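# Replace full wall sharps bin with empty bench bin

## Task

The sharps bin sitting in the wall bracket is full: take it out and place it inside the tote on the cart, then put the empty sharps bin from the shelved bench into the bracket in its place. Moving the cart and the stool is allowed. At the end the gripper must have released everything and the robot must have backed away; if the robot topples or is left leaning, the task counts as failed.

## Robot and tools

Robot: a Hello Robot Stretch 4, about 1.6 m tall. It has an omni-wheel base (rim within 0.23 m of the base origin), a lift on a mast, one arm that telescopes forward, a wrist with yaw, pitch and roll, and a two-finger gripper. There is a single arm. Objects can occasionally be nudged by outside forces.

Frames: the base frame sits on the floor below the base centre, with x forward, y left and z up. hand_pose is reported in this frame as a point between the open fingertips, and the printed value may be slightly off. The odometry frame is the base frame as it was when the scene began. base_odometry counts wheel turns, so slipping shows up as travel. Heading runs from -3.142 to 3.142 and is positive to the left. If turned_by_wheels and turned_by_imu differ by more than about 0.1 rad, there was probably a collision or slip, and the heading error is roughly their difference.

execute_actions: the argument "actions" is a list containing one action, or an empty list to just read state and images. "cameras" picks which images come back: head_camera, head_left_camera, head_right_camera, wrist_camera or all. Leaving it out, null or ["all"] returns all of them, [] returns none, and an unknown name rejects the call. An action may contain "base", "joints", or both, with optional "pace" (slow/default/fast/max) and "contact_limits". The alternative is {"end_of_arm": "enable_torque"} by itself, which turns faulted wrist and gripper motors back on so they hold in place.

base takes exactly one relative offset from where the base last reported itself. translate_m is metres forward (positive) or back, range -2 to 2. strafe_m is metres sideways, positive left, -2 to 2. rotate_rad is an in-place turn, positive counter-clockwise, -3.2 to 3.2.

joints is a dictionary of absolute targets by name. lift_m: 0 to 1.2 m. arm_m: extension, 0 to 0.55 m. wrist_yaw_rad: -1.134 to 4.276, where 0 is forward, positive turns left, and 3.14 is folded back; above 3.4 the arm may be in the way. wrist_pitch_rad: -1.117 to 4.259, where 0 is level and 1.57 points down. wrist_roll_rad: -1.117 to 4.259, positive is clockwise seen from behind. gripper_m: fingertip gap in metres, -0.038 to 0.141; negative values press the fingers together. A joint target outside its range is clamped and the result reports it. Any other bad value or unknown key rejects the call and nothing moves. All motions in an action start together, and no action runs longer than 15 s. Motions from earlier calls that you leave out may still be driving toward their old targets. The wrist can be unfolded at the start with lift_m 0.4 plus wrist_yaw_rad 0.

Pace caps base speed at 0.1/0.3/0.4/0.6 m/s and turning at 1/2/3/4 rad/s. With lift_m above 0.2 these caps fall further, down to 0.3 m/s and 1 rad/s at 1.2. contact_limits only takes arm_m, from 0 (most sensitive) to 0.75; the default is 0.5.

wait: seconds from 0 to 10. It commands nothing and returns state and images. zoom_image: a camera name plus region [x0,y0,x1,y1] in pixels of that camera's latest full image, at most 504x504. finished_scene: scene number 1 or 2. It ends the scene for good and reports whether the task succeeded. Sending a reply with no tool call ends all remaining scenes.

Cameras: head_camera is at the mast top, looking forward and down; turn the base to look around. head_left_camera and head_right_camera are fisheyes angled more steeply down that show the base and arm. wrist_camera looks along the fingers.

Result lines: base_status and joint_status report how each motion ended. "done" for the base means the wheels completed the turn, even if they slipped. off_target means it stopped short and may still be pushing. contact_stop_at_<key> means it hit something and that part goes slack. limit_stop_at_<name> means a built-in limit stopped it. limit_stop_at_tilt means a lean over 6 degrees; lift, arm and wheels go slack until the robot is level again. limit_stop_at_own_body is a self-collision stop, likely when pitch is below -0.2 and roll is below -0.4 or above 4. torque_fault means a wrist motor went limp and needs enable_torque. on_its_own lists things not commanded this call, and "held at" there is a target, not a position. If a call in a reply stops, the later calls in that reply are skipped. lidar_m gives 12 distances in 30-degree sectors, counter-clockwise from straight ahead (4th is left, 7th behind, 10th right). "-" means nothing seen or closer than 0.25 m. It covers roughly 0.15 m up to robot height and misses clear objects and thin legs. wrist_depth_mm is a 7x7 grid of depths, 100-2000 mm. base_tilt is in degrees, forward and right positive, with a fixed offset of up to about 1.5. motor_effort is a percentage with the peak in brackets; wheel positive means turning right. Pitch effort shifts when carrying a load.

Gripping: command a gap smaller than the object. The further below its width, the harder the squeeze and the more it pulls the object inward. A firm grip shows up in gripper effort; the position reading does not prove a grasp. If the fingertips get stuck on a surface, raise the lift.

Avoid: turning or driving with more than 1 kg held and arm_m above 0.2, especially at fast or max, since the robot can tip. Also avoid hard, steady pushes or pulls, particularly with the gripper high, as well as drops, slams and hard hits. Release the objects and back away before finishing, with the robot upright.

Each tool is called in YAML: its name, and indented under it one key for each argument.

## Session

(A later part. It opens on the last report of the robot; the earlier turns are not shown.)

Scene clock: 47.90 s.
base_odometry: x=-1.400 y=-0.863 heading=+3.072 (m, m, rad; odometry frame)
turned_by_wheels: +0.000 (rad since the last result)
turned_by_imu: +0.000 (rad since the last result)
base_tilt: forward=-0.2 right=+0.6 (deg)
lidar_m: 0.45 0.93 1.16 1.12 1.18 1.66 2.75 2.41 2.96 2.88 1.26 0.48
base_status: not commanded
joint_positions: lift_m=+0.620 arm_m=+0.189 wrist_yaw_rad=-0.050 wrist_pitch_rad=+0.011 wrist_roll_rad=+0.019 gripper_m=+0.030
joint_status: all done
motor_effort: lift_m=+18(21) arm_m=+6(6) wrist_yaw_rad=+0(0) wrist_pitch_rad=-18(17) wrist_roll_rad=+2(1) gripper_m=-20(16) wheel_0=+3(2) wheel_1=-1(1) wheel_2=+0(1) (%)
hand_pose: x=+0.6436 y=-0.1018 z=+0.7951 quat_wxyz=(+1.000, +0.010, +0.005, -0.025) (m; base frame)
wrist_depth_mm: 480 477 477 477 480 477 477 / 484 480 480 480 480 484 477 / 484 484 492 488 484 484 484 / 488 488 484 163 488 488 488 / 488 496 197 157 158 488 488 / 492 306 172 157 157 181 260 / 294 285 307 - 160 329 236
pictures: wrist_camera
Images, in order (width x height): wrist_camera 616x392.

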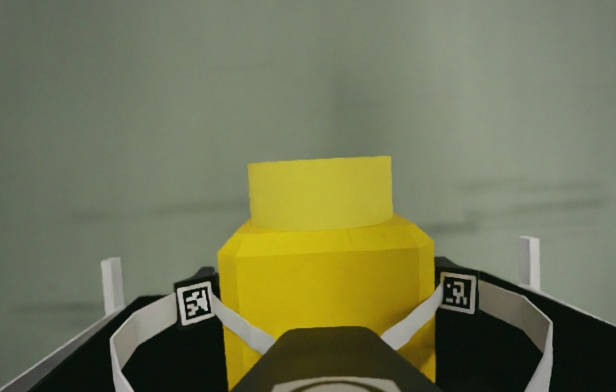

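execute_actions:
  actions:
    - {"joints":{"lift_m":0.61},"pace":"slow"}
  cameras: ["wrist_camera","head_camera"]

Scene clock: 48.73 s.
base_odometry: x=-1.400 y=-0.863 heading=+3.072 (m, m, rad; odometry frame)
turned_by_wheels: +0.000 (rad since the last result)
turned_by_imu: +0.000 (rad since the last result)
base_tilt: forward=-0.2 right=+0.5 (deg)
lidar_m: 0.44 0.94 1.14 1.12 1.17 1.64 2.75 2.36 2.95 2.88 1.26 0.47
base_status: not commanded
joint_positions: lift_m=+0.610 arm_m=+0.189 wrist_yaw_rad=-0.050 wrist_pitch_rad=+0.004 wrist_roll_rad=+0.019 gripper_m=+0.030
joint_status: all done
motor_effort: lift_m=+15(18) arm_m=+5(6) wrist_yaw_rad=-1(0) wrist_pitch_rad=+5(18) wrist_roll_rad=+1(3) gripper_m=-20(15) wheel_0=+2(3) wheel_1=-1(1) wheel_2=+1(0) (%)
hand_pose: x=+0.6437 y=-0.1018 z=+0.7875 quat_wxyz=(+1.000, +0.010, +0.002, -0.025) (m; base frame)
wrist_depth_mm: 480 488 484 480 480 488 484 / 484 484 484 480 488 484 484 / 484 488 484 488 488 488 484 / 484 484 488 164 488 488 484 / 488 488 194 156 158 492 492 / 496 281 178 158 158 181 240 / 249 285 306 - 160 327 -
pictures: head_camera, wrist_camera
Images, in order (width x height): head_camera 420x560, wrist_camera 616x392.

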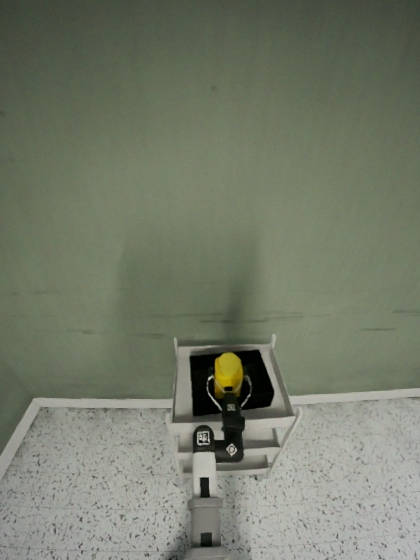

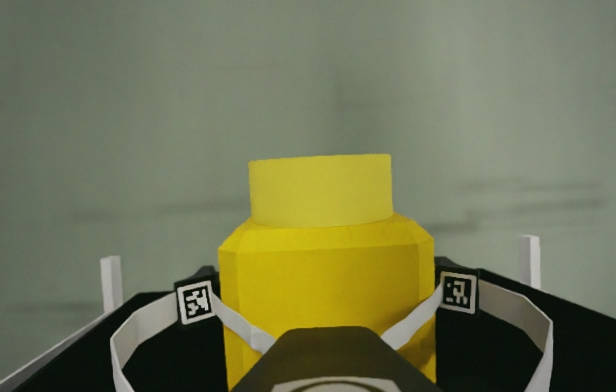

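execute_actions:
  actions:
    - {"joints":{"lift_m":0.614,"gripper_m":0.14}}
  cameras: ["wrist_camera"]

execute_actions:
  actions:
    - {"joints":{"lift_m":0.75}}
  cameras: []

execute_actions:
  actions:
    - {"base":{"rotate_rad":-1.84},"joints":{"lift_m":0.85,"arm_m":0.01}}
  cameras: ["head_left_camera"]

execute_actions:
  actions:
    - {"base":{"translate_m":2.0},"pace":"fast"}
  cameras: []

execute_actions:
  actions:
    - {"base":{"rotate_rad":0.27}}
  cameras: ["wrist_camera","head_camera"]

Scene clock: 51.13 s.
base_odometry: x=-1.400 y=-0.863 heading=+3.072 (m, m, rad; odometry frame)
turned_by_wheels: +0.000 (rad since the last result)
turned_by_imu: +0.000 (rad since the last result)
base_tilt: forward=-0.2 right=+0.6 (deg)
lidar_m: 0.46 0.93 1.17 1.12 1.17 1.64 2.76 2.38 2.97 2.85 1.24 0.49
base_status: not commanded
joint_positions: lift_m=+0.614 arm_m=+0.189 wrist_yaw_rad=-0.050 wrist_pitch_rad=+0.008 wrist_roll_rad=+0.019 gripper_m=+0.140
joint_status: all done
motor_effort: lift_m=+24(23) arm_m=+5(5) wrist_yaw_rad=+1(0) wrist_pitch_rad=-7(12) wrist_roll_rad=+2(1) gripper_m=+2(23) wheel_0=+3(2) wheel_1=-1(1) wheel_2=+0(0) (%)
hand_pose: x=+0.6437 y=-0.1018 z=+0.7897 quat_wxyz=(+1.000, +0.010, +0.004, -0.025) (m; base frame)
wrist_depth_mm: 477 477 480 484 484 484 480 / 484 484 484 480 480 484 477 / 484 488 484 484 484 484 484 / 488 484 488 190 488 488 488 / 488 488 488 180 185 492 492 / 492 282 198 179 185 274 259 / 247 253 309 - 196 330 248
pictures: wrist_camera
Images, in order (width x height): wrist_camera 616x392.

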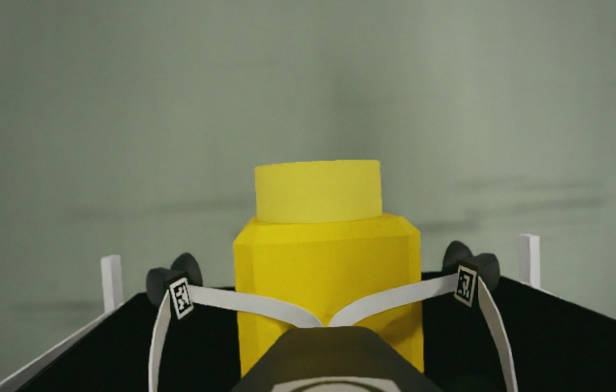

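Scene clock: 52.77 s.
base_odometry: x=-1.400 y=-0.863 heading=+3.072 (m, m, rad; odometry frame)
turned_by_wheels: +0.000 (rad since the last result)
turned_by_imu: +0.000 (rad since the last result)
base_tilt: forward=-0.2 right=+0.6 (deg)
lidar_m: 0.46 0.93 1.17 1.11 1.19 1.64 2.76 2.40 2.98 2.86 1.26 0.47
base_status: not commanded
joint_positions: lift_m=+0.750 arm_m=+0.189 wrist_yaw_rad=-0.050 wrist_pitch_rad=+0.008 wrist_roll_rad=+0.019 gripper_m=+0.140
joint_status: all done
motor_effort: lift_m=+23(24) arm_m=+5(5) wrist_yaw_rad=+2(1) wrist_pitch_rad=-7(6) wrist_roll_rad=+1(3) gripper_m=+0(0) wheel_0=+2(3) wheel_1=-1(1) wheel_2=+0(1) (%)
hand_pose: x=+0.6437 y=-0.1018 z=+0.9257 quat_wxyz=(+1.000, +0.010, +0.004, -0.025) (m; base frame)
wrist_depth_mm: 480 480 488 484 480 484 480 / 484 480 488 477 480 480 484 / 484 480 492 488 480 484 488 / 492 488 480 488 484 488 488 / 492 484 488 492 488 492 492 / 500 492 496 492 488 492 492 / 496 496 500 - 496 492 492
pictures: none
No camera images: the call's "cameras" was empty. Leave "cameras" out to get every camera's image.

Scene clock: 54.97 s.
base_odometry: x=-1.400 y=-0.863 heading=+1.232 (m, m, rad; odometry frame)
turned_by_wheels: -1.839 (rad since the last result)
turned_by_imu: -1.843 (rad since the last result)
base_tilt: forward=-0.3 right=+0.6 (deg)
lidar_m: 2.84 1.79 0.55 0.45 0.45 1.06 1.12 1.11 1.33 2.32 2.37 2.60
base_status: done
joint_positions: lift_m=+0.850 arm_m=+0.011 wrist_yaw_rad=-0.050 wrist_pitch_rad=+0.007 wrist_roll_rad=+0.019 gripper_m=+0.140
joint_status: all done
motor_effort: lift_m=+23(24) arm_m=-6(9) wrist_yaw_rad=+0(2) wrist_pitch_rad=-6(7) wrist_roll_rad=+1(1) gripper_m=+3(2) wheel_0=+4(8) wheel_1=+3(10) wheel_2=+0(7) (%)
hand_pose: x=+0.4656 y=-0.1018 z=+1.0258 quat_wxyz=(+1.000, +0.010, +0.003, -0.025) (m; base frame)
wrist_depth_mm: - - - - - - - / - - - - - - - / - - - - - - - / - - - - - - - / - - - - - - - / - - - - - - - / - - - - - - -
pictures: head_left_camera
Images, in order (width x height): head_left_camera 420x672.

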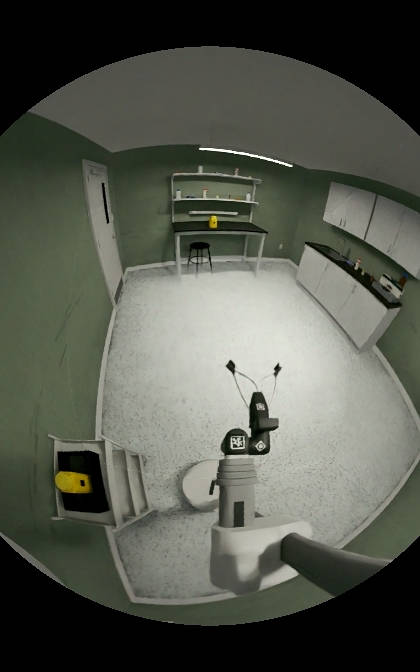

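Scene clock: 61.43 s.
base_odometry: x=-0.737 y=+1.023 heading=+1.233 (m, m, rad; odometry frame)
turned_by_wheels: +0.001 (rad since the last result)
turned_by_imu: +0.001 (rad since the last result)
base_tilt: forward=-0.2 right=+0.6 (deg)
lidar_m: 0.89 0.89 1.60 1.39 1.41 1.62 2.00 3.08 2.00 1.73 1.72 1.04
base_status: done
joint_positions: lift_m=+0.850 arm_m=+0.011 wrist_yaw_rad=-0.050 wrist_pitch_rad=+0.007 wrist_roll_rad=+0.019 gripper_m=+0.140
joint_status: not commanded
motor_effort: lift_m=+23(23) arm_m=-5(6) wrist_yaw_rad=+0(0) wrist_pitch_rad=-6(6) wrist_roll_rad=+3(0) gripper_m=+0(0) wheel_0=+3(9) wheel_1=+2(9) wheel_2=+2(12) (%)
hand_pose: x=+0.4656 y=-0.1018 z=+1.0259 quat_wxyz=(+1.000, +0.010, +0.003, -0.025) (m; base frame)
wrist_depth_mm: 1281 1397 1464 1576 1661 1808 1983 / 1138 1397 1255 1618 1661 1808 1983 / 1308 1397 1464 1576 1661 1808 - / 1281 1366 1430 1576 1708 1808 1983 / 1138 1060 798 946 878 878 946 / 634 661 691 741 809 1863 - / 1336 1366 1464 - 1618 1863 1983
pictures: none
No camera images: the call's "cameras" was empty. Leave "cameras" out to get every camera's image.

Scene clock: 62.47 s.
base_odometry: x=-0.736 y=+1.023 heading=+1.502 (m, m, rad; odometry frame)
turned_by_wheels: +0.270 (rad since the last result)
turned_by_imu: +0.270 (rad since the last result)
base_tilt: forward=-0.2 right=+0.7 (deg)
lidar_m: 0.88 0.92 1.44 1.39 1.47 1.91 3.11 3.22 1.77 1.72 1.27 0.93
base_status: done
joint_positions: lift_m=+0.850 arm_m=+0.011 wrist_yaw_rad=-0.050 wrist_pitch_rad=+0.007 wrist_roll_rad=+0.019 gripper_m=+0.140
joint_status: not commanded
motor_effort: lift_m=+23(23) arm_m=-5(6) wrist_yaw_rad=-1(0) wrist_pitch_rad=-6(6) wrist_roll_rad=+0(1) gripper_m=+2(3) wheel_0=-5(9) wheel_1=+0(8) wheel_2=-1(7) (%)
hand_pose: x=+0.4656 y=-0.1017 z=+1.0259 quat_wxyz=(+1.000, +0.010, +0.003, -0.025) (m; base frame)
wrist_depth_mm: 1464 1499 1499 1464 1499 1537 1464 / 1430 1430 1281 1464 1366 1464 1308 / 1499 1464 1464 1499 1499 1464 1430 / 1464 1464 1499 1464 1397 1537 1464 / 1499 1499 1025 931 759 798 798 / 1499 715 668 668 654 699 1576 / 1499 1499 1464 - 1499 1499 1499
pictures: head_camera, wrist_camera
Images, in order (width x height): head_camera 420x560, wrist_camera 616x392.

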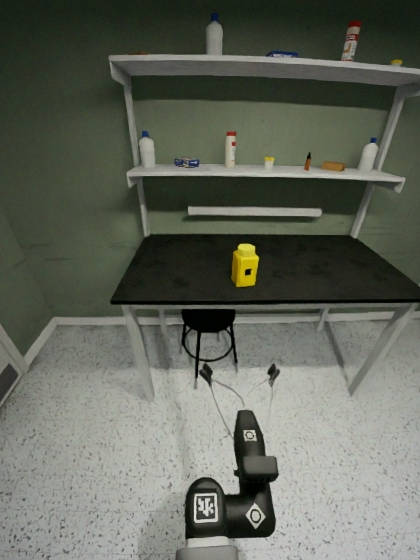

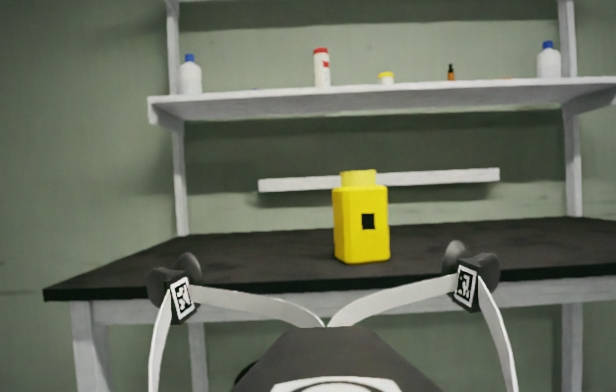

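execute_actions:
  actions:
    - {"base":{"rotate_rad":0.17},"joints":{"lift_m":0.88,"wrist_roll_rad":-0.025}}
  cameras: []

execute_actions:
  actions:
    - {"base":{"strafe_m":-0.275},"joints":{"arm_m":0.35}}
  cameras: ["wrist_camera","head_camera"]

Scene clock: 63.67 s.
base_odometry: x=-0.736 y=+1.023 heading=+1.672 (m, m, rad; odometry frame)
turned_by_wheels: +0.169 (rad since the last result)
turned_by_imu: +0.170 (rad since the last result)
base_tilt: forward=-0.2 right=+0.6 (deg)
lidar_m: 0.88 1.67 1.40 1.39 1.56 1.87 3.08 2.86 1.74 1.72 1.09 0.88
base_status: done
joint_positions: lift_m=+0.880 arm_m=+0.011 wrist_yaw_rad=-0.050 wrist_pitch_rad=+0.007 wrist_roll_rad=-0.025 gripper_m=+0.140
joint_status: all done
motor_effort: lift_m=+23(24) arm_m=-6(6) wrist_yaw_rad=+0(1) wrist_pitch_rad=-6(6) wrist_roll_rad=-1(1) gripper_m=-3(1) wheel_0=-4(8) wheel_1=-2(8) wheel_2=-2(8) (%)
hand_pose: x=+0.4656 y=-0.1017 z=+1.0558 quat_wxyz=(+1.000, -0.012, +0.004, -0.025) (m; base frame)
wrist_depth_mm: 1661 1708 1537 1499 1397 1336 1336 / 1661 1618 1537 1499 1397 1336 1308 / 1661 1661 1537 1499 1430 1397 1336 / 1708 1576 1537 1499 1464 1336 1366 / 1708 1618 1098 1098 946 715 1078 / 1708 1661 741 661 647 640 634 / 1708 1618 1618 - 1464 1430 1366
pictures: none
No camera images: the call's "cameras" was empty. Leave "cameras" out to get every camera's image.

Scene clock: 65.90 s.
base_odometry: x=-0.463 y=+1.051 heading=+1.672 (m, m, rad; odometry frame)
turned_by_wheels: +0.000 (rad since the last result)
turned_by_imu: +0.000 (rad since the last result)
base_tilt: forward=-0.1 right=+0.5 (deg)
lidar_m: 0.83 0.93 1.66 1.67 1.86 2.23 3.12 1.80 1.45 1.45 1.01 0.84
base_status: done
joint_positions: lift_m=+0.880 arm_m=+0.349 wrist_yaw_rad=-0.050 wrist_pitch_rad=+0.007 wrist_roll_rad=-0.025 gripper_m=+0.140
joint_status: all done
motor_effort: lift_m=+23(23) arm_m=+6(7) wrist_yaw_rad=-1(2) wrist_pitch_rad=-6(6) wrist_roll_rad=+1(1) gripper_m=-4(4) wheel_0=+1(11) wheel_1=-2(12) wheel_2=+0(0) (%)
hand_pose: x=+0.8037 y=-0.1017 z=+1.0559 quat_wxyz=(+1.000, -0.012, +0.004, -0.025) (m; base frame)
wrist_depth_mm: 1255 1182 1118 1078 1025 976 809 / 1229 891 904 904 917 891 878 / 1229 1160 1118 1098 1042 991 960 / 1255 1205 1138 1008 1025 1025 960 / 1255 1098 1078 362 1025 1008 976 / 580 539 496 359 496 500 564 / 413 399 402 - 430 397 415
pictures: head_camera, wrist_camera
Images, in order (width x height): head_camera 420x560, wrist_camera 616x392.

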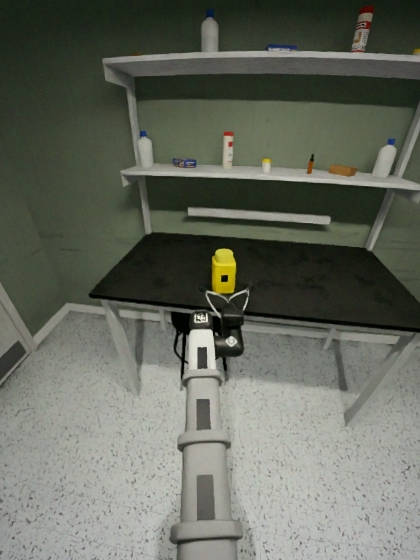

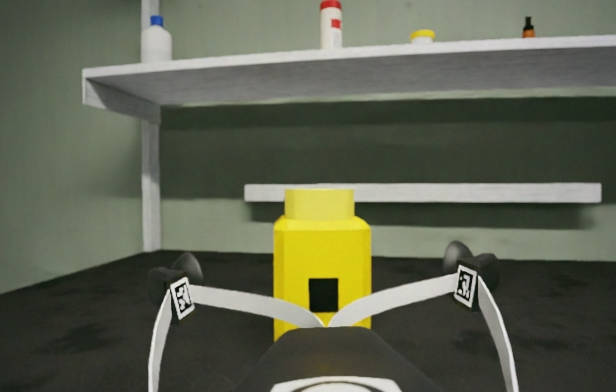

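execute_actions:
  actions:
    - {"base":{"translate_m":0.175},"joints":{"lift_m":0.863}}
  cameras: ["wrist_camera"]

Scene clock: 68.00 s.
base_odometry: x=-0.481 y=+1.225 heading=+1.672 (m, m, rad; odometry frame)
turned_by_wheels: +0.001 (rad since the last result)
turned_by_imu: +0.001 (rad since the last result)
base_tilt: forward=-0.2 right=+0.6 (deg)
lidar_m: 0.66 0.73 1.62 1.60 1.84 2.20 3.29 1.82 1.49 1.49 0.81 0.67
base_status: done
joint_positions: lift_m=+0.863 arm_m=+0.349 wrist_yaw_rad=-0.050 wrist_pitch_rad=+0.007 wrist_roll_rad=-0.025 gripper_m=+0.140
joint_status: all done
motor_effort: lift_m=+17(22) arm_m=+5(5) wrist_yaw_rad=+0(0) wrist_pitch_rad=-6(6) wrist_roll_rad=-1(1) gripper_m=+0(3) wheel_0=+4(7) wheel_1=+3(7) wheel_2=+1(9) (%)
hand_pose: x=+0.8037 y=-0.1017 z=+1.0394 quat_wxyz=(+1.000, -0.012, +0.004, -0.025) (m; base frame)
wrist_depth_mm: 699 647 654 609 615 621 621 / 1042 904 917 891 854 831 809 / 1060 991 960 917 891 842 820 / 1042 976 960 195 212 831 809 / 1060 946 946 182 186 842 820 / 530 492 218 182 186 452 530 / 375 368 366 - 187 364 382
pictures: wrist_camera
Images, in order (width x height): wrist_camera 616x392.

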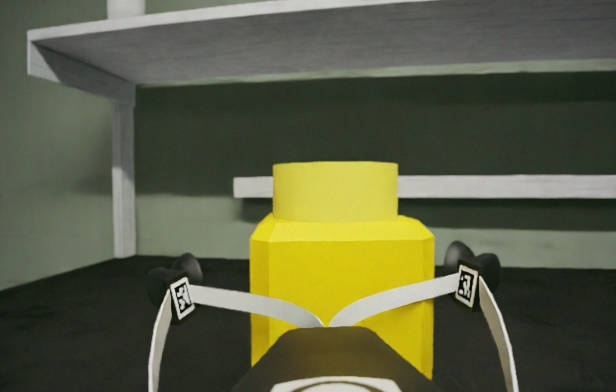

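execute_actions:
  actions:
    - {"base":{"strafe_m":-0.011}}
  cameras: []

execute_actions:
  actions:
    - {"joints":{"gripper_m":0.03,"arm_m":0.36}}
  cameras: []

execute_actions:
  actions:
    - {"joints":{"lift_m":0.92}}
  cameras: ["wrist_camera"]

Scene clock: 68.90 s.
base_odometry: x=-0.470 y=+1.226 heading=+1.672 (m, m, rad; odometry frame)
turned_by_wheels: +0.000 (rad since the last result)
turned_by_imu: +0.000 (rad since the last result)
base_tilt: forward=-0.2 right=+0.6 (deg)
lidar_m: 0.65 0.74 1.61 1.63 1.84 2.21 3.30 1.81 1.48 1.47 0.81 0.67
base_status: done
joint_positions: lift_m=+0.863 arm_m=+0.349 wrist_yaw_rad=-0.050 wrist_pitch_rad=+0.007 wrist_roll_rad=-0.025 gripper_m=+0.140
joint_status: not commanded
motor_effort: lift_m=+17(17) arm_m=+5(5) wrist_yaw_rad=+0(0) wrist_pitch_rad=-6(6) wrist_roll_rad=+0(0) gripper_m=+3(1) wheel_0=+3(10) wheel_1=-4(7) wheel_2=+0(1) (%)
hand_pose: x=+0.8037 y=-0.1017 z=+1.0394 quat_wxyz=(+1.000, -0.012, +0.004, -0.025) (m; base frame)
wrist_depth_mm: 691 654 661 609 615 609 621 / 991 878 931 891 866 842 809 / 1025 991 931 904 878 842 809 / 1025 1008 960 192 788 831 820 / 1060 976 223 183 189 842 820 / 535 492 192 182 186 449 525 / 377 366 347 - 347 364 379
pictures: none
No camera images: the call's "cameras" was empty. Leave "cameras" out to get every camera's image.

Scene clock: 71.00 s.
base_odometry: x=-0.470 y=+1.226 heading=+1.672 (m, m, rad; odometry frame)
turned_by_wheels: +0.000 (rad since the last result)
turned_by_imu: +0.000 (rad since the last result)
base_tilt: forward=-0.2 right=+0.5 (deg)
lidar_m: 0.67 0.75 1.63 1.65 1.85 2.22 3.31 1.81 1.50 1.48 0.80 0.67
base_status: not commanded
joint_positions: lift_m=+0.863 arm_m=+0.359 wrist_yaw_rad=-0.050 wrist_pitch_rad=+0.007 wrist_roll_rad=-0.025 gripper_m=+0.030
joint_status: all done
motor_effort: lift_m=+17(17) arm_m=+6(5) wrist_yaw_rad=+0(0) wrist_pitch_rad=-5(6) wrist_roll_rad=-1(1) gripper_m=-22(18) wheel_0=+4(4) wheel_1=-4(4) wheel_2=+0(0) (%)
hand_pose: x=+0.8137 y=-0.1017 z=+1.0394 quat_wxyz=(+1.000, -0.012, +0.004, -0.025) (m; base frame)
wrist_depth_mm: 654 640 609 615 609 615 627 / 904 866 917 878 866 820 788 / 1025 960 931 891 866 831 820 / 1025 960 960 174 778 820 798 / 1025 960 750 165 167 809 809 / 530 492 178 165 166 180 521 / 377 368 347 - 172 366 373
pictures: none
No camera images: the call's "cameras" was empty. Leave "cameras" out to get every camera's image.

Scene clock: 72.17 s.
base_odometry: x=-0.470 y=+1.226 heading=+1.672 (m, m, rad; odometry frame)
turned_by_wheels: +0.000 (rad since the last result)
turned_by_imu: +0.000 (rad since the last result)
base_tilt: forward=-0.2 right=+0.6 (deg)
lidar_m: 0.65 0.73 1.61 1.61 1.82 2.21 3.30 1.82 1.49 1.48 0.81 0.65
base_status: not commanded
joint_positions: lift_m=+0.920 arm_m=+0.359 wrist_yaw_rad=-0.050 wrist_pitch_rad=+0.009 wrist_roll_rad=-0.025 gripper_m=+0.030
joint_status: all done
motor_effort: lift_m=+24(27) arm_m=+6(6) wrist_yaw_rad=-1(0) wrist_pitch_rad=-11(11) wrist_roll_rad=-1(1) gripper_m=-17(19) wheel_0=+4(4) wheel_1=-4(4) wheel_2=+0(0) (%)
hand_pose: x=+0.8137 y=-0.1017 z=+1.0953 quat_wxyz=(+1.000, -0.012, +0.005, -0.025) (m; base frame)
wrist_depth_mm: 991 960 917 691 569 564 492 / 661 732 768 759 778 759 750 / 1025 960 931 904 866 820 809 / 1042 991 946 173 778 831 798 / 1042 976 946 165 167 831 820 / 707 640 178 165 166 183 683 / 496 477 449 - 172 480 469
pictures: wrist_camera
Images, in order (width x height): wrist_camera 616x392.

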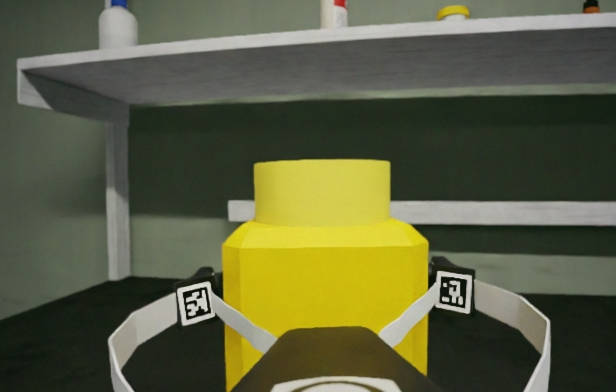

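execute_actions:
  actions:
    - {"base":{"rotate_rad":-2.995},"joints":{"arm_m":0.003}}
  cameras: []

execute_actions:
  actions:
    - {"base":{"translate_m":2.0},"pace":"fast"}
  cameras: []

execute_actions:
  actions:
    - {"base":{"translate_m":0.62},"pace":"fast"}
  cameras: []

execute_actions:
  actions:
    - {"base":{"rotate_rad":-0.31}}
  cameras: ["head_camera"]

Scene clock: 75.37 s.
base_odometry: x=-0.470 y=+1.226 heading=-1.322 (m, m, rad; odometry frame)
turned_by_wheels: -2.995 (rad since the last result)
turned_by_imu: -3.001 (rad since the last result)
base_tilt: forward=-0.2 right=+0.6 (deg)
lidar_m: 0.39 1.66 1.46 1.48 0.75 0.65 0.67 0.83 1.63 1.67 1.97 0.42
base_status: done
joint_positions: lift_m=+0.920 arm_m=+0.004 wrist_yaw_rad=-0.050 wrist_pitch_rad=+0.009 wrist_roll_rad=-0.025 gripper_m=+0.030
joint_status: all done
motor_effort: lift_m=+23(24) arm_m=-5(2) wrist_yaw_rad=+0(3) wrist_pitch_rad=-11(12) wrist_roll_rad=-1(1) gripper_m=-22(19) wheel_0=+4(9) wheel_1=+1(10) wheel_2=+1(7) (%)
hand_pose: x=+0.4586 y=-0.1018 z=+1.0954 quat_wxyz=(+1.000, -0.012, +0.005, -0.025) (m; base frame)
wrist_depth_mm: - - - - - - - / - - - - - - - / - - - - - - - / - - - 173 - - - / 1661 - - 165 167 - - / 1618 - 178 166 166 183 - / 1576 - - - 172 - -
pictures: none
No camera images: the call's "cameras" was empty. Leave "cameras" out to get every camera's image.

Scene clock: 82.07 s.
base_odometry: x=+0.023 y=-0.712 heading=-1.322 (m, m, rad; odometry frame)
turned_by_wheels: +0.000 (rad since the last result)
turned_by_imu: +0.001 (rad since the last result)
base_tilt: forward=-0.2 right=+0.7 (deg)
lidar_m: 0.40 1.62 1.46 0.99 1.03 1.93 3.25 2.57 1.84 1.87 1.56 0.42
base_status: done
joint_positions: lift_m=+0.920 arm_m=+0.004 wrist_yaw_rad=-0.050 wrist_pitch_rad=+0.009 wrist_roll_rad=-0.025 gripper_m=+0.030
joint_status: not commanded
motor_effort: lift_m=+23(23) arm_m=-5(6) wrist_yaw_rad=+0(1) wrist_pitch_rad=-11(11) wrist_roll_rad=-1(1) gripper_m=-19(18) wheel_0=+2(9) wheel_1=+3(10) wheel_2=+1(12) (%)
hand_pose: x=+0.4586 y=-0.1018 z=+1.0954 quat_wxyz=(+1.000, -0.012, +0.005, -0.025) (m; base frame)
wrist_depth_mm: 1537 1430 1336 1182 1160 1060 991 / 1499 1464 1336 1205 1160 1060 1008 / 1576 1464 1336 1205 1118 1060 976 / 1576 1499 1336 174 1118 1078 1025 / 1537 1464 1336 165 167 1042 1008 / 1576 1430 177 166 165 183 991 / 1499 1464 1366 - 172 1098 1025
pictures: none
No camera images: the call's "cameras" was empty. Leave "cameras" out to get every camera's image.

Scene clock: 85.17 s.
base_odometry: x=+0.176 y=-1.313 heading=-1.321 (m, m, rad; odometry frame)
turned_by_wheels: +0.001 (rad since the last result)
turned_by_imu: +0.001 (rad since the last result)
base_tilt: forward=-0.2 right=+0.6 (deg)
lidar_m: 0.41 0.97 1.23 1.25 1.26 1.49 3.84 2.78 2.05 1.48 0.88 0.41
base_status: done
joint_positions: lift_m=+0.920 arm_m=+0.004 wrist_yaw_rad=-0.050 wrist_pitch_rad=+0.009 wrist_roll_rad=-0.025 gripper_m=+0.030
joint_status: not commanded
motor_effort: lift_m=+23(23) arm_m=-5(5) wrist_yaw_rad=+0(0) wrist_pitch_rad=-11(11) wrist_roll_rad=+1(0) gripper_m=-16(21) wheel_0=+2(8) wheel_1=+4(8) wheel_2=+2(10) (%)
hand_pose: x=+0.4586 y=-0.1018 z=+1.0954 quat_wxyz=(+1.000, -0.012, +0.005, -0.025) (m; base frame)
wrist_depth_mm: 750 691 634 580 544 508 480 / 759 691 634 585 549 512 484 / 759 699 640 585 549 512 480 / 768 691 647 174 539 517 480 / 788 699 640 165 167 517 492 / 788 715 178 165 166 183 488 / 788 699 654 - 172 521 488
pictures: none
No camera images: the call's "cameras" was empty. Leave "cameras" out to get every camera's image.

Scene clock: 86.27 s.
base_odometry: x=+0.176 y=-1.313 heading=-1.631 (m, m, rad; odometry frame)
turned_by_wheels: -0.309 (rad since the last result)
turned_by_imu: -0.310 (rad since the last result)
base_tilt: forward=-0.1 right=+0.6 (deg)
lidar_m: 0.42 0.82 1.15 1.23 1.32 1.27 2.75 3.50 2.14 2.07 1.13 0.41
base_status: done
joint_positions: lift_m=+0.920 arm_m=+0.004 wrist_yaw_rad=-0.050 wrist_pitch_rad=+0.009 wrist_roll_rad=-0.025 gripper_m=+0.030
joint_status: not commanded
motor_effort: lift_m=+23(23) arm_m=-5(5) wrist_yaw_rad=+0(1) wrist_pitch_rad=-11(11) wrist_roll_rad=+1(0) gripper_m=-13(18) wheel_0=+3(8) wheel_1=+3(9) wheel_2=+2(7) (%)
hand_pose: x=+0.4586 y=-0.1018 z=+1.0954 quat_wxyz=(+1.000, -0.012, +0.005, -0.025) (m; base frame)
wrist_depth_mm: 569 569 574 574 569 580 574 / 574 574 580 569 580 574 574 / 580 574 580 574 580 580 585 / 585 580 585 173 580 591 585 / 591 580 574 166 167 591 585 / 585 585 178 165 165 183 591 / 580 591 597 - 173 591 591
pictures: head_camera
Images, in order (width x height): head_camera 420x560.

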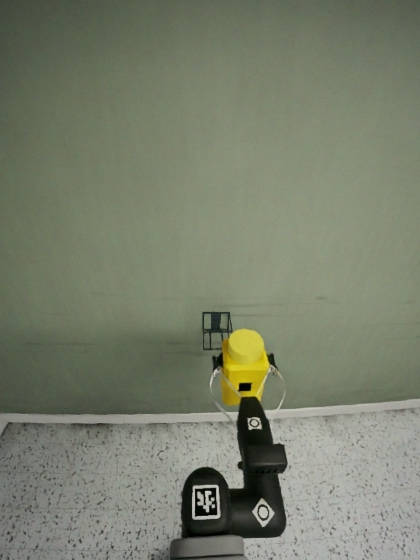

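execute_actions:
  actions:
    - {"base":{"strafe_m":0.04}}
  cameras: ["head_camera"]

execute_actions:
  actions:
    - {"joints":{"arm_m":0.19,"lift_m":0.83}}
  cameras: ["head_camera","wrist_camera"]

Scene clock: 87.50 s.
base_odometry: x=+0.216 y=-1.315 heading=-1.631 (m, m, rad; odometry frame)
turned_by_wheels: +0.000 (rad since the last result)
turned_by_imu: +0.000 (rad since the last result)
base_tilt: forward=-0.2 right=+0.6 (deg)
lidar_m: 0.42 0.83 1.16 1.19 1.29 1.24 2.57 3.52 2.16 2.07 1.14 0.41
base_status: done
joint_positions: lift_m=+0.920 arm_m=+0.004 wrist_yaw_rad=-0.050 wrist_pitch_rad=+0.009 wrist_roll_rad=-0.025 gripper_m=+0.030
joint_status: not commanded
motor_effort: lift_m=+23(23) arm_m=-5(6) wrist_yaw_rad=-1(2) wrist_pitch_rad=-11(11) wrist_roll_rad=-1(1) gripper_m=-20(17) wheel_0=-3(11) wheel_1=+4(11) wheel_2=+0(1) (%)
hand_pose: x=+0.4586 y=-0.1017 z=+1.0954 quat_wxyz=(+1.000, -0.012, +0.005, -0.025) (m; base frame)
wrist_depth_mm: 574 569 574 574 574 574 574 / 564 580 574 580 574 585 580 / 574 574 569 574 574 580 580 / 574 574 574 173 585 585 585 / 580 580 580 166 166 585 591 / 585 591 178 166 166 183 591 / 591 591 591 - 172 597 591
pictures: head_camera
Images, in order (width x height): head_camera 420x560.

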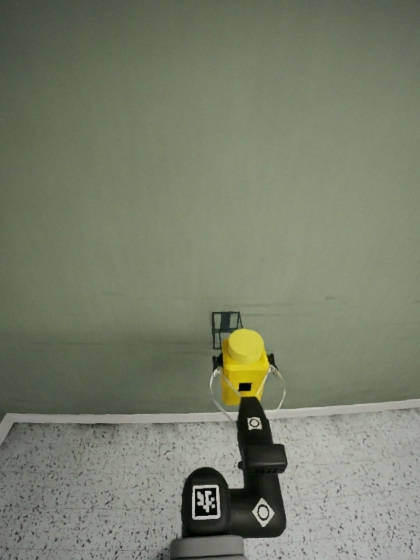

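Scene clock: 89.17 s.
base_odometry: x=+0.216 y=-1.315 heading=-1.631 (m, m, rad; odometry frame)
turned_by_wheels: +0.000 (rad since the last result)
turned_by_imu: +0.000 (rad since the last result)
base_tilt: forward=-0.2 right=+0.6 (deg)
lidar_m: 0.58 0.83 1.16 1.19 1.29 1.23 2.58 3.51 2.17 2.10 1.11 0.82
base_status: not commanded
joint_positions: lift_m=+0.830 arm_m=+0.189 wrist_yaw_rad=-0.050 wrist_pitch_rad=+0.009 wrist_roll_rad=-0.025 gripper_m=+0.030
joint_status: all done
motor_effort: lift_m=+18(24) arm_m=+6(7) wrist_yaw_rad=-1(1) wrist_pitch_rad=-11(11) wrist_roll_rad=+2(0) gripper_m=-22(21) wheel_0=-3(3) wheel_1=+3(3) wheel_2=+0(0) (%)
hand_pose: x=+0.6437 y=-0.1017 z=+1.0058 quat_wxyz=(+1.000, -0.012, +0.005, -0.025) (m; base frame)
wrist_depth_mm: 387 389 384 389 387 387 389 / 387 387 387 389 389 392 389 / 392 389 389 389 392 394 392 / 389 392 397 174 397 397 394 / 394 394 392 166 167 397 397 / 397 394 178 166 166 183 397 / 397 399 397 - 172 402 399
pictures: head_camera, wrist_camera
Images, in order (width x height): head_camera 420x560, wrist_camera 616x392.

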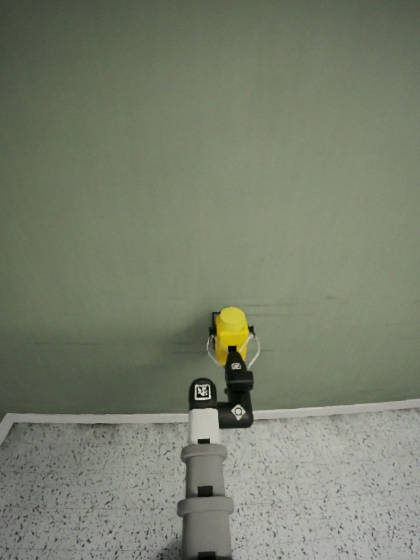

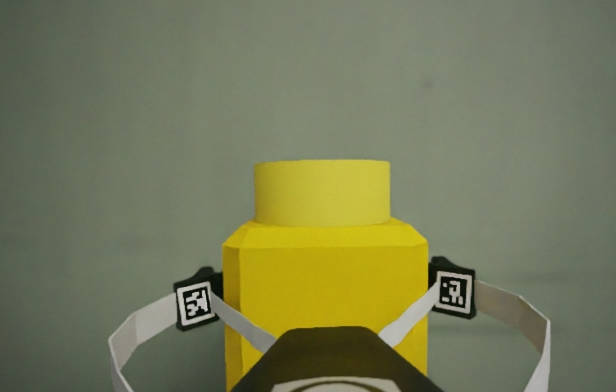

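execute_actions:
  actions:
    - {"joints":{"lift_m":0.89}}
  cameras: []

execute_actions:
  actions:
    - {"joints":{"arm_m":0.315}}
  cameras: []

execute_actions:
  actions:
    - {"joints":{"lift_m":0.85},"pace":"slow"}

zoom_image:
  camera: "head_camera"
  region: [180,270,280,370]

Scene clock: 90.57 s.
base_odometry: x=+0.216 y=-1.315 heading=-1.631 (m, m, rad; odometry frame)
turned_by_wheels: +0.000 (rad since the last result)
turned_by_imu: +0.000 (rad since the last result)
base_tilt: forward=-0.2 right=+0.5 (deg)
lidar_m: 0.57 0.83 1.16 1.19 1.29 1.23 2.55 3.52 2.18 2.11 1.12 0.82
base_status: not commanded
joint_positions: lift_m=+0.890 arm_m=+0.189 wrist_yaw_rad=-0.050 wrist_pitch_rad=+0.009 wrist_roll_rad=-0.025 gripper_m=+0.030
joint_status: all done
motor_effort: lift_m=+24(26) arm_m=+5(5) wrist_yaw_rad=-1(1) wrist_pitch_rad=-11(11) wrist_roll_rad=-2(2) gripper_m=-19(19) wheel_0=-3(3) wheel_1=+3(3) wheel_2=+0(0) (%)
hand_pose: x=+0.6437 y=-0.1017 z=+1.0653 quat_wxyz=(+1.000, -0.012, +0.005, -0.025) (m; base frame)
wrist_depth_mm: 387 384 387 389 389 392 389 / 389 387 389 392 389 392 392 / 392 389 392 392 392 397 394 / 392 392 392 173 394 394 397 / 394 394 394 165 167 397 397 / 394 397 179 165 166 183 399 / 399 402 397 - 173 404 402
pictures: none
No camera images: the call's "cameras" was empty. Leave "cameras" out to get every camera's image.

Scene clock: 91.97 s.
base_odometry: x=+0.216 y=-1.315 heading=-1.631 (m, m, rad; odometry frame)
turned_by_wheels: +0.000 (rad since the last result)
turned_by_imu: +0.000 (rad since the last result)
base_tilt: forward=-0.2 right=+0.6 (deg)
lidar_m: 0.71 0.83 1.14 1.19 1.28 1.24 2.55 3.51 2.17 2.11 1.13 0.83
base_status: not commanded
joint_positions: lift_m=+0.890 arm_m=+0.314 wrist_yaw_rad=-0.050 wrist_pitch_rad=+0.009 wrist_roll_rad=-0.025 gripper_m=+0.030
joint_status: all done
motor_effort: lift_m=+24(24) arm_m=+6(4) wrist_yaw_rad=-1(1) wrist_pitch_rad=-11(11) wrist_roll_rad=+0(0) gripper_m=-21(23) wheel_0=-2(3) wheel_1=+4(3) wheel_2=+0(0) (%)
hand_pose: x=+0.7687 y=-0.1017 z=+1.0653 quat_wxyz=(+1.000, -0.012, +0.005, -0.025) (m; base frame)
wrist_depth_mm: 262 263 263 264 264 266 264 / 263 264 264 266 265 266 266 / 264 265 266 265 267 267 267 / 266 266 265 174 267 268 268 / 268 270 267 165 167 270 270 / 267 268 178 166 165 183 271 / 271 271 271 - 172 272 273
pictures: none
No camera images: the call's "cameras" was empty. Leave "cameras" out to get every camera's image.

Scene clock: 93.13 s.
base_odometry: x=+0.216 y=-1.315 heading=-1.631 (m, m, rad; odometry frame)
turned_by_wheels: +0.000 (rad since the last result)
turned_by_imu: +0.000 (rad since the last result)
base_tilt: forward=-0.2 right=+0.6 (deg)
lidar_m: 0.71 0.84 1.16 1.19 1.29 1.25 2.56 3.51 2.18 2.10 1.14 0.81
base_status: not commanded
joint_positions: lift_m=+0.850 arm_m=+0.314 wrist_yaw_rad=-0.052 wrist_pitch_rad=+0.009 wrist_roll_rad=-0.025 gripper_m=+0.030
joint_status: all done
motor_effort: lift_m=+18(26) arm_m=+6(6) wrist_yaw_rad=+5(5) wrist_pitch_rad=-9(11) wrist_roll_rad=+1(3) gripper_m=-20(20) wheel_0=-2(3) wheel_1=+3(3) wheel_2=+0(0) (%)
hand_pose: x=+0.7685 y=-0.1022 z=+1.0260 quat_wxyz=(+1.000, -0.013, +0.005, -0.026) (m; base frame)
wrist_depth_mm: 262 263 263 264 264 267 267 / 262 265 265 265 265 266 267 / 263 266 264 266 267 270 268 / 264 266 267 173 268 268 271 / 267 267 266 166 167 272 272 / 268 268 179 166 165 181 273 / 270 270 272 - 170 273 274
pictures: head_camera, head_left_camera, head_right_camera, wrist_camera
Images, in order (width x height): head_camera 420x560, head_left_camera 420x672, head_right_camera 420x672, wrist_camera 616x392.

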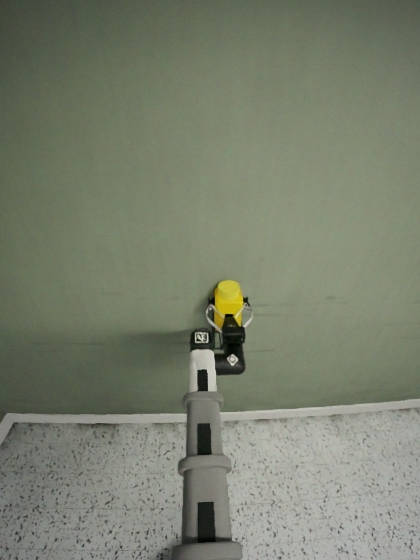

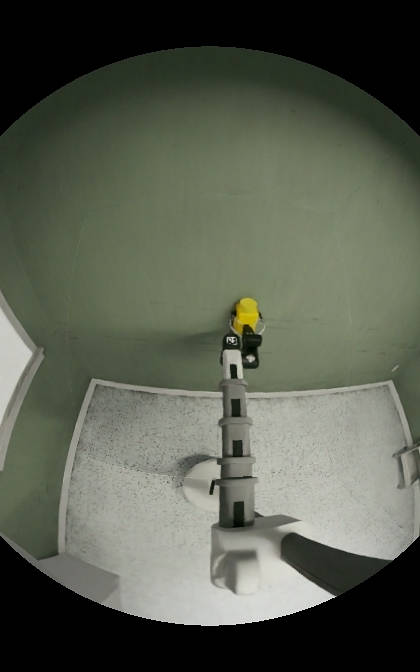

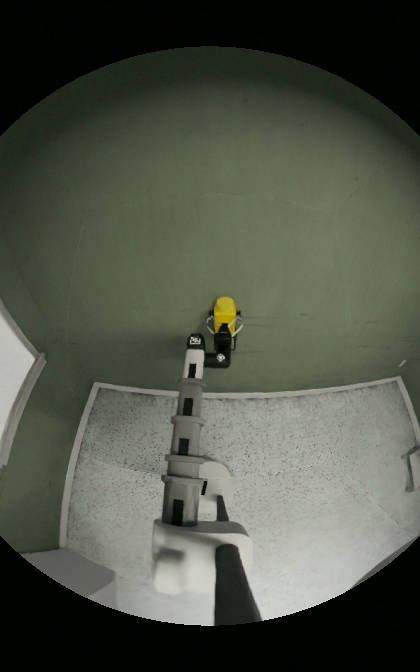

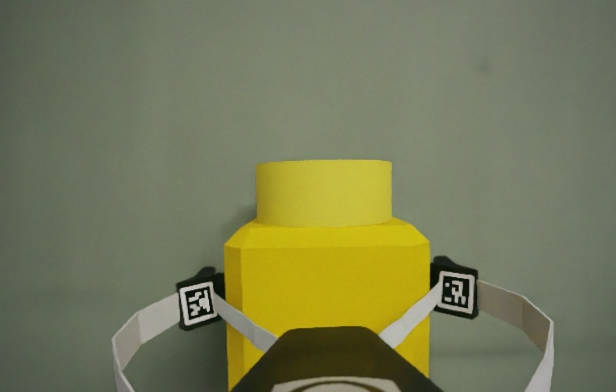

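Region (180, 270, 280, 370) of head_camera's 420x560 image, scaled by 5.040, with more detail than that image has.

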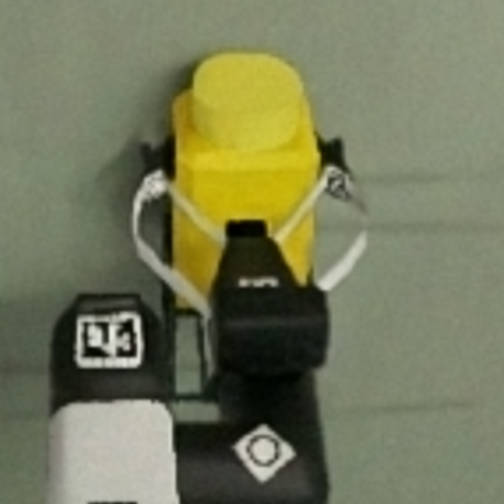

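In, rubbing the left side. Shift right.

execute_actions:
  actions:
    - {"base":{"strafe_m":-0.006},"joints":{"lift_m":0.778},"pace":"slow"}
  cameras: ["wrist_camera"]

Scene clock: 94.73 s.
base_odometry: x=+0.210 y=-1.315 heading=-1.631 (m, m, rad; odometry frame)
turned_by_wheels: +0.000 (rad since the last result)
turned_by_imu: +0.000 (rad since the last result)
base_tilt: forward=-0.2 right=+0.6 (deg)
lidar_m: 0.70 0.84 1.15 1.21 1.29 1.26 2.60 3.54 2.18 2.09 1.14 0.83
base_status: done
joint_positions: lift_m=+0.778 arm_m=+0.314 wrist_yaw_rad=-0.050 wrist_pitch_rad=+0.009 wrist_roll_rad=-0.025 gripper_m=+0.030
joint_status: all done
motor_effort: lift_m=+18(17) arm_m=+5(5) wrist_yaw_rad=-1(4) wrist_pitch_rad=-10(10) wrist_roll_rad=+1(3) gripper_m=-18(19) wheel_0=+5(7) wheel_1=-5(6) wheel_2=+0(0) (%)
hand_pose: x=+0.7687 y=-0.1017 z=+0.9539 quat_wxyz=(+1.000, -0.013, +0.005, -0.025) (m; base frame)
wrist_depth_mm: 263 260 264 263 263 264 265 / 264 263 263 265 265 264 266 / 265 264 265 265 265 267 267 / 265 267 265 173 267 268 270 / 266 266 267 165 167 268 271 / 268 270 178 165 166 183 272 / 270 268 174 - 167 273 273
pictures: wrist_camera
Images, in order (width x height): wrist_camera 616x392.

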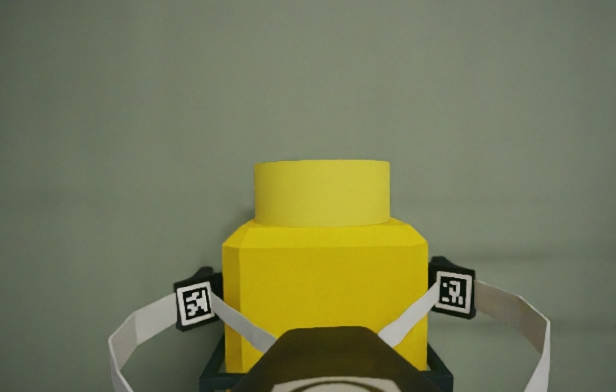

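execute_actions:
  actions:
    - {"joints":{"lift_m":0.772,"gripper_m":0.12},"pace":"slow"}
  cameras: []

execute_actions:
  actions:
    - {"base":{"translate_m":-0.2},"joints":{"arm_m":0.01}}
  cameras: ["wrist_camera"]

Scene clock: 98.57 s.
base_odometry: x=+0.210 y=-1.315 heading=-1.631 (m, m, rad; odometry frame)
turned_by_wheels: +0.000 (rad since the last result)
turned_by_imu: +0.000 (rad since the last result)
base_tilt: forward=-0.3 right=+0.6 (deg)
lidar_m: 0.70 0.83 1.15 1.19 1.29 1.24 2.58 3.51 2.14 2.08 1.14 0.84
base_status: not commanded
joint_positions: lift_m=+0.772 arm_m=+0.314 wrist_yaw_rad=-0.052 wrist_pitch_rad=+0.007 wrist_roll_rad=-0.025 gripper_m=+0.120
joint_status: all done
motor_effort: lift_m=+16(18) arm_m=+6(5) wrist_yaw_rad=+5(12) wrist_pitch_rad=-3(10) wrist_roll_rad=+3(2) gripper_m=+1(20) wheel_0=+4(5) wheel_1=-4(5) wheel_2=-2(1) (%)
hand_pose: x=+0.7685 y=-0.1023 z=+0.9486 quat_wxyz=(+1.000, -0.012, +0.004, -0.026) (m; base frame)
wrist_depth_mm: 260 262 264 262 264 266 265 / 263 264 266 266 266 266 267 / 266 265 266 265 267 268 271 / 265 266 267 183 268 270 272 / 266 267 219 173 174 271 272 / 268 268 186 173 173 271 273 / 268 271 177 - 170 274 274
pictures: none
No camera images: the call's "cameras" was empty. Leave "cameras" out to get every camera's image.

Scene clock: 100.63 s.
base_odometry: x=+0.222 y=-1.115 heading=-1.631 (m, m, rad; odometry frame)
turned_by_wheels: -0.001 (rad since the last result)
turned_by_imu: -0.001 (rad since the last result)
base_tilt: forward=-0.2 right=+0.6 (deg)
lidar_m: 0.89 1.03 1.25 1.19 1.21 1.08 3.75 3.29 2.61 2.07 1.41 1.01
base_status: done
joint_positions: lift_m=+0.772 arm_m=+0.011 wrist_yaw_rad=-0.050 wrist_pitch_rad=+0.007 wrist_roll_rad=-0.025 gripper_m=+0.120
joint_status: all done
motor_effort: lift_m=+17(17) arm_m=-6(6) wrist_yaw_rad=+0(6) wrist_pitch_rad=-6(6) wrist_roll_rad=+0(1) gripper_m=-2(2) wheel_0=-4(9) wheel_1=-2(8) wheel_2=-1(10) (%)
hand_pose: x=+0.4656 y=-0.1018 z=+0.9483 quat_wxyz=(+1.000, -0.012, +0.004, -0.025) (m; base frame)
wrist_depth_mm: 778 788 768 778 788 778 768 / 768 768 768 778 768 788 778 / 778 768 768 778 788 778 768 / 768 778 768 778 798 788 788 / 778 778 788 683 788 778 788 / 788 788 220 798 788 798 788 / 798 778 788 - 798 788 798
pictures: wrist_camera
Images, in order (width x height): wrist_camera 616x392.

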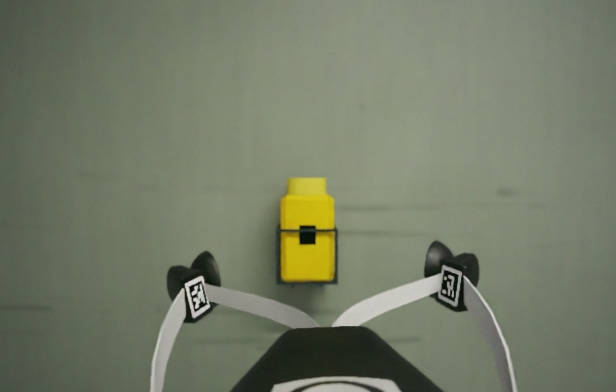

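finished_scene:
  scene: 1

The scene is finished: the task was done.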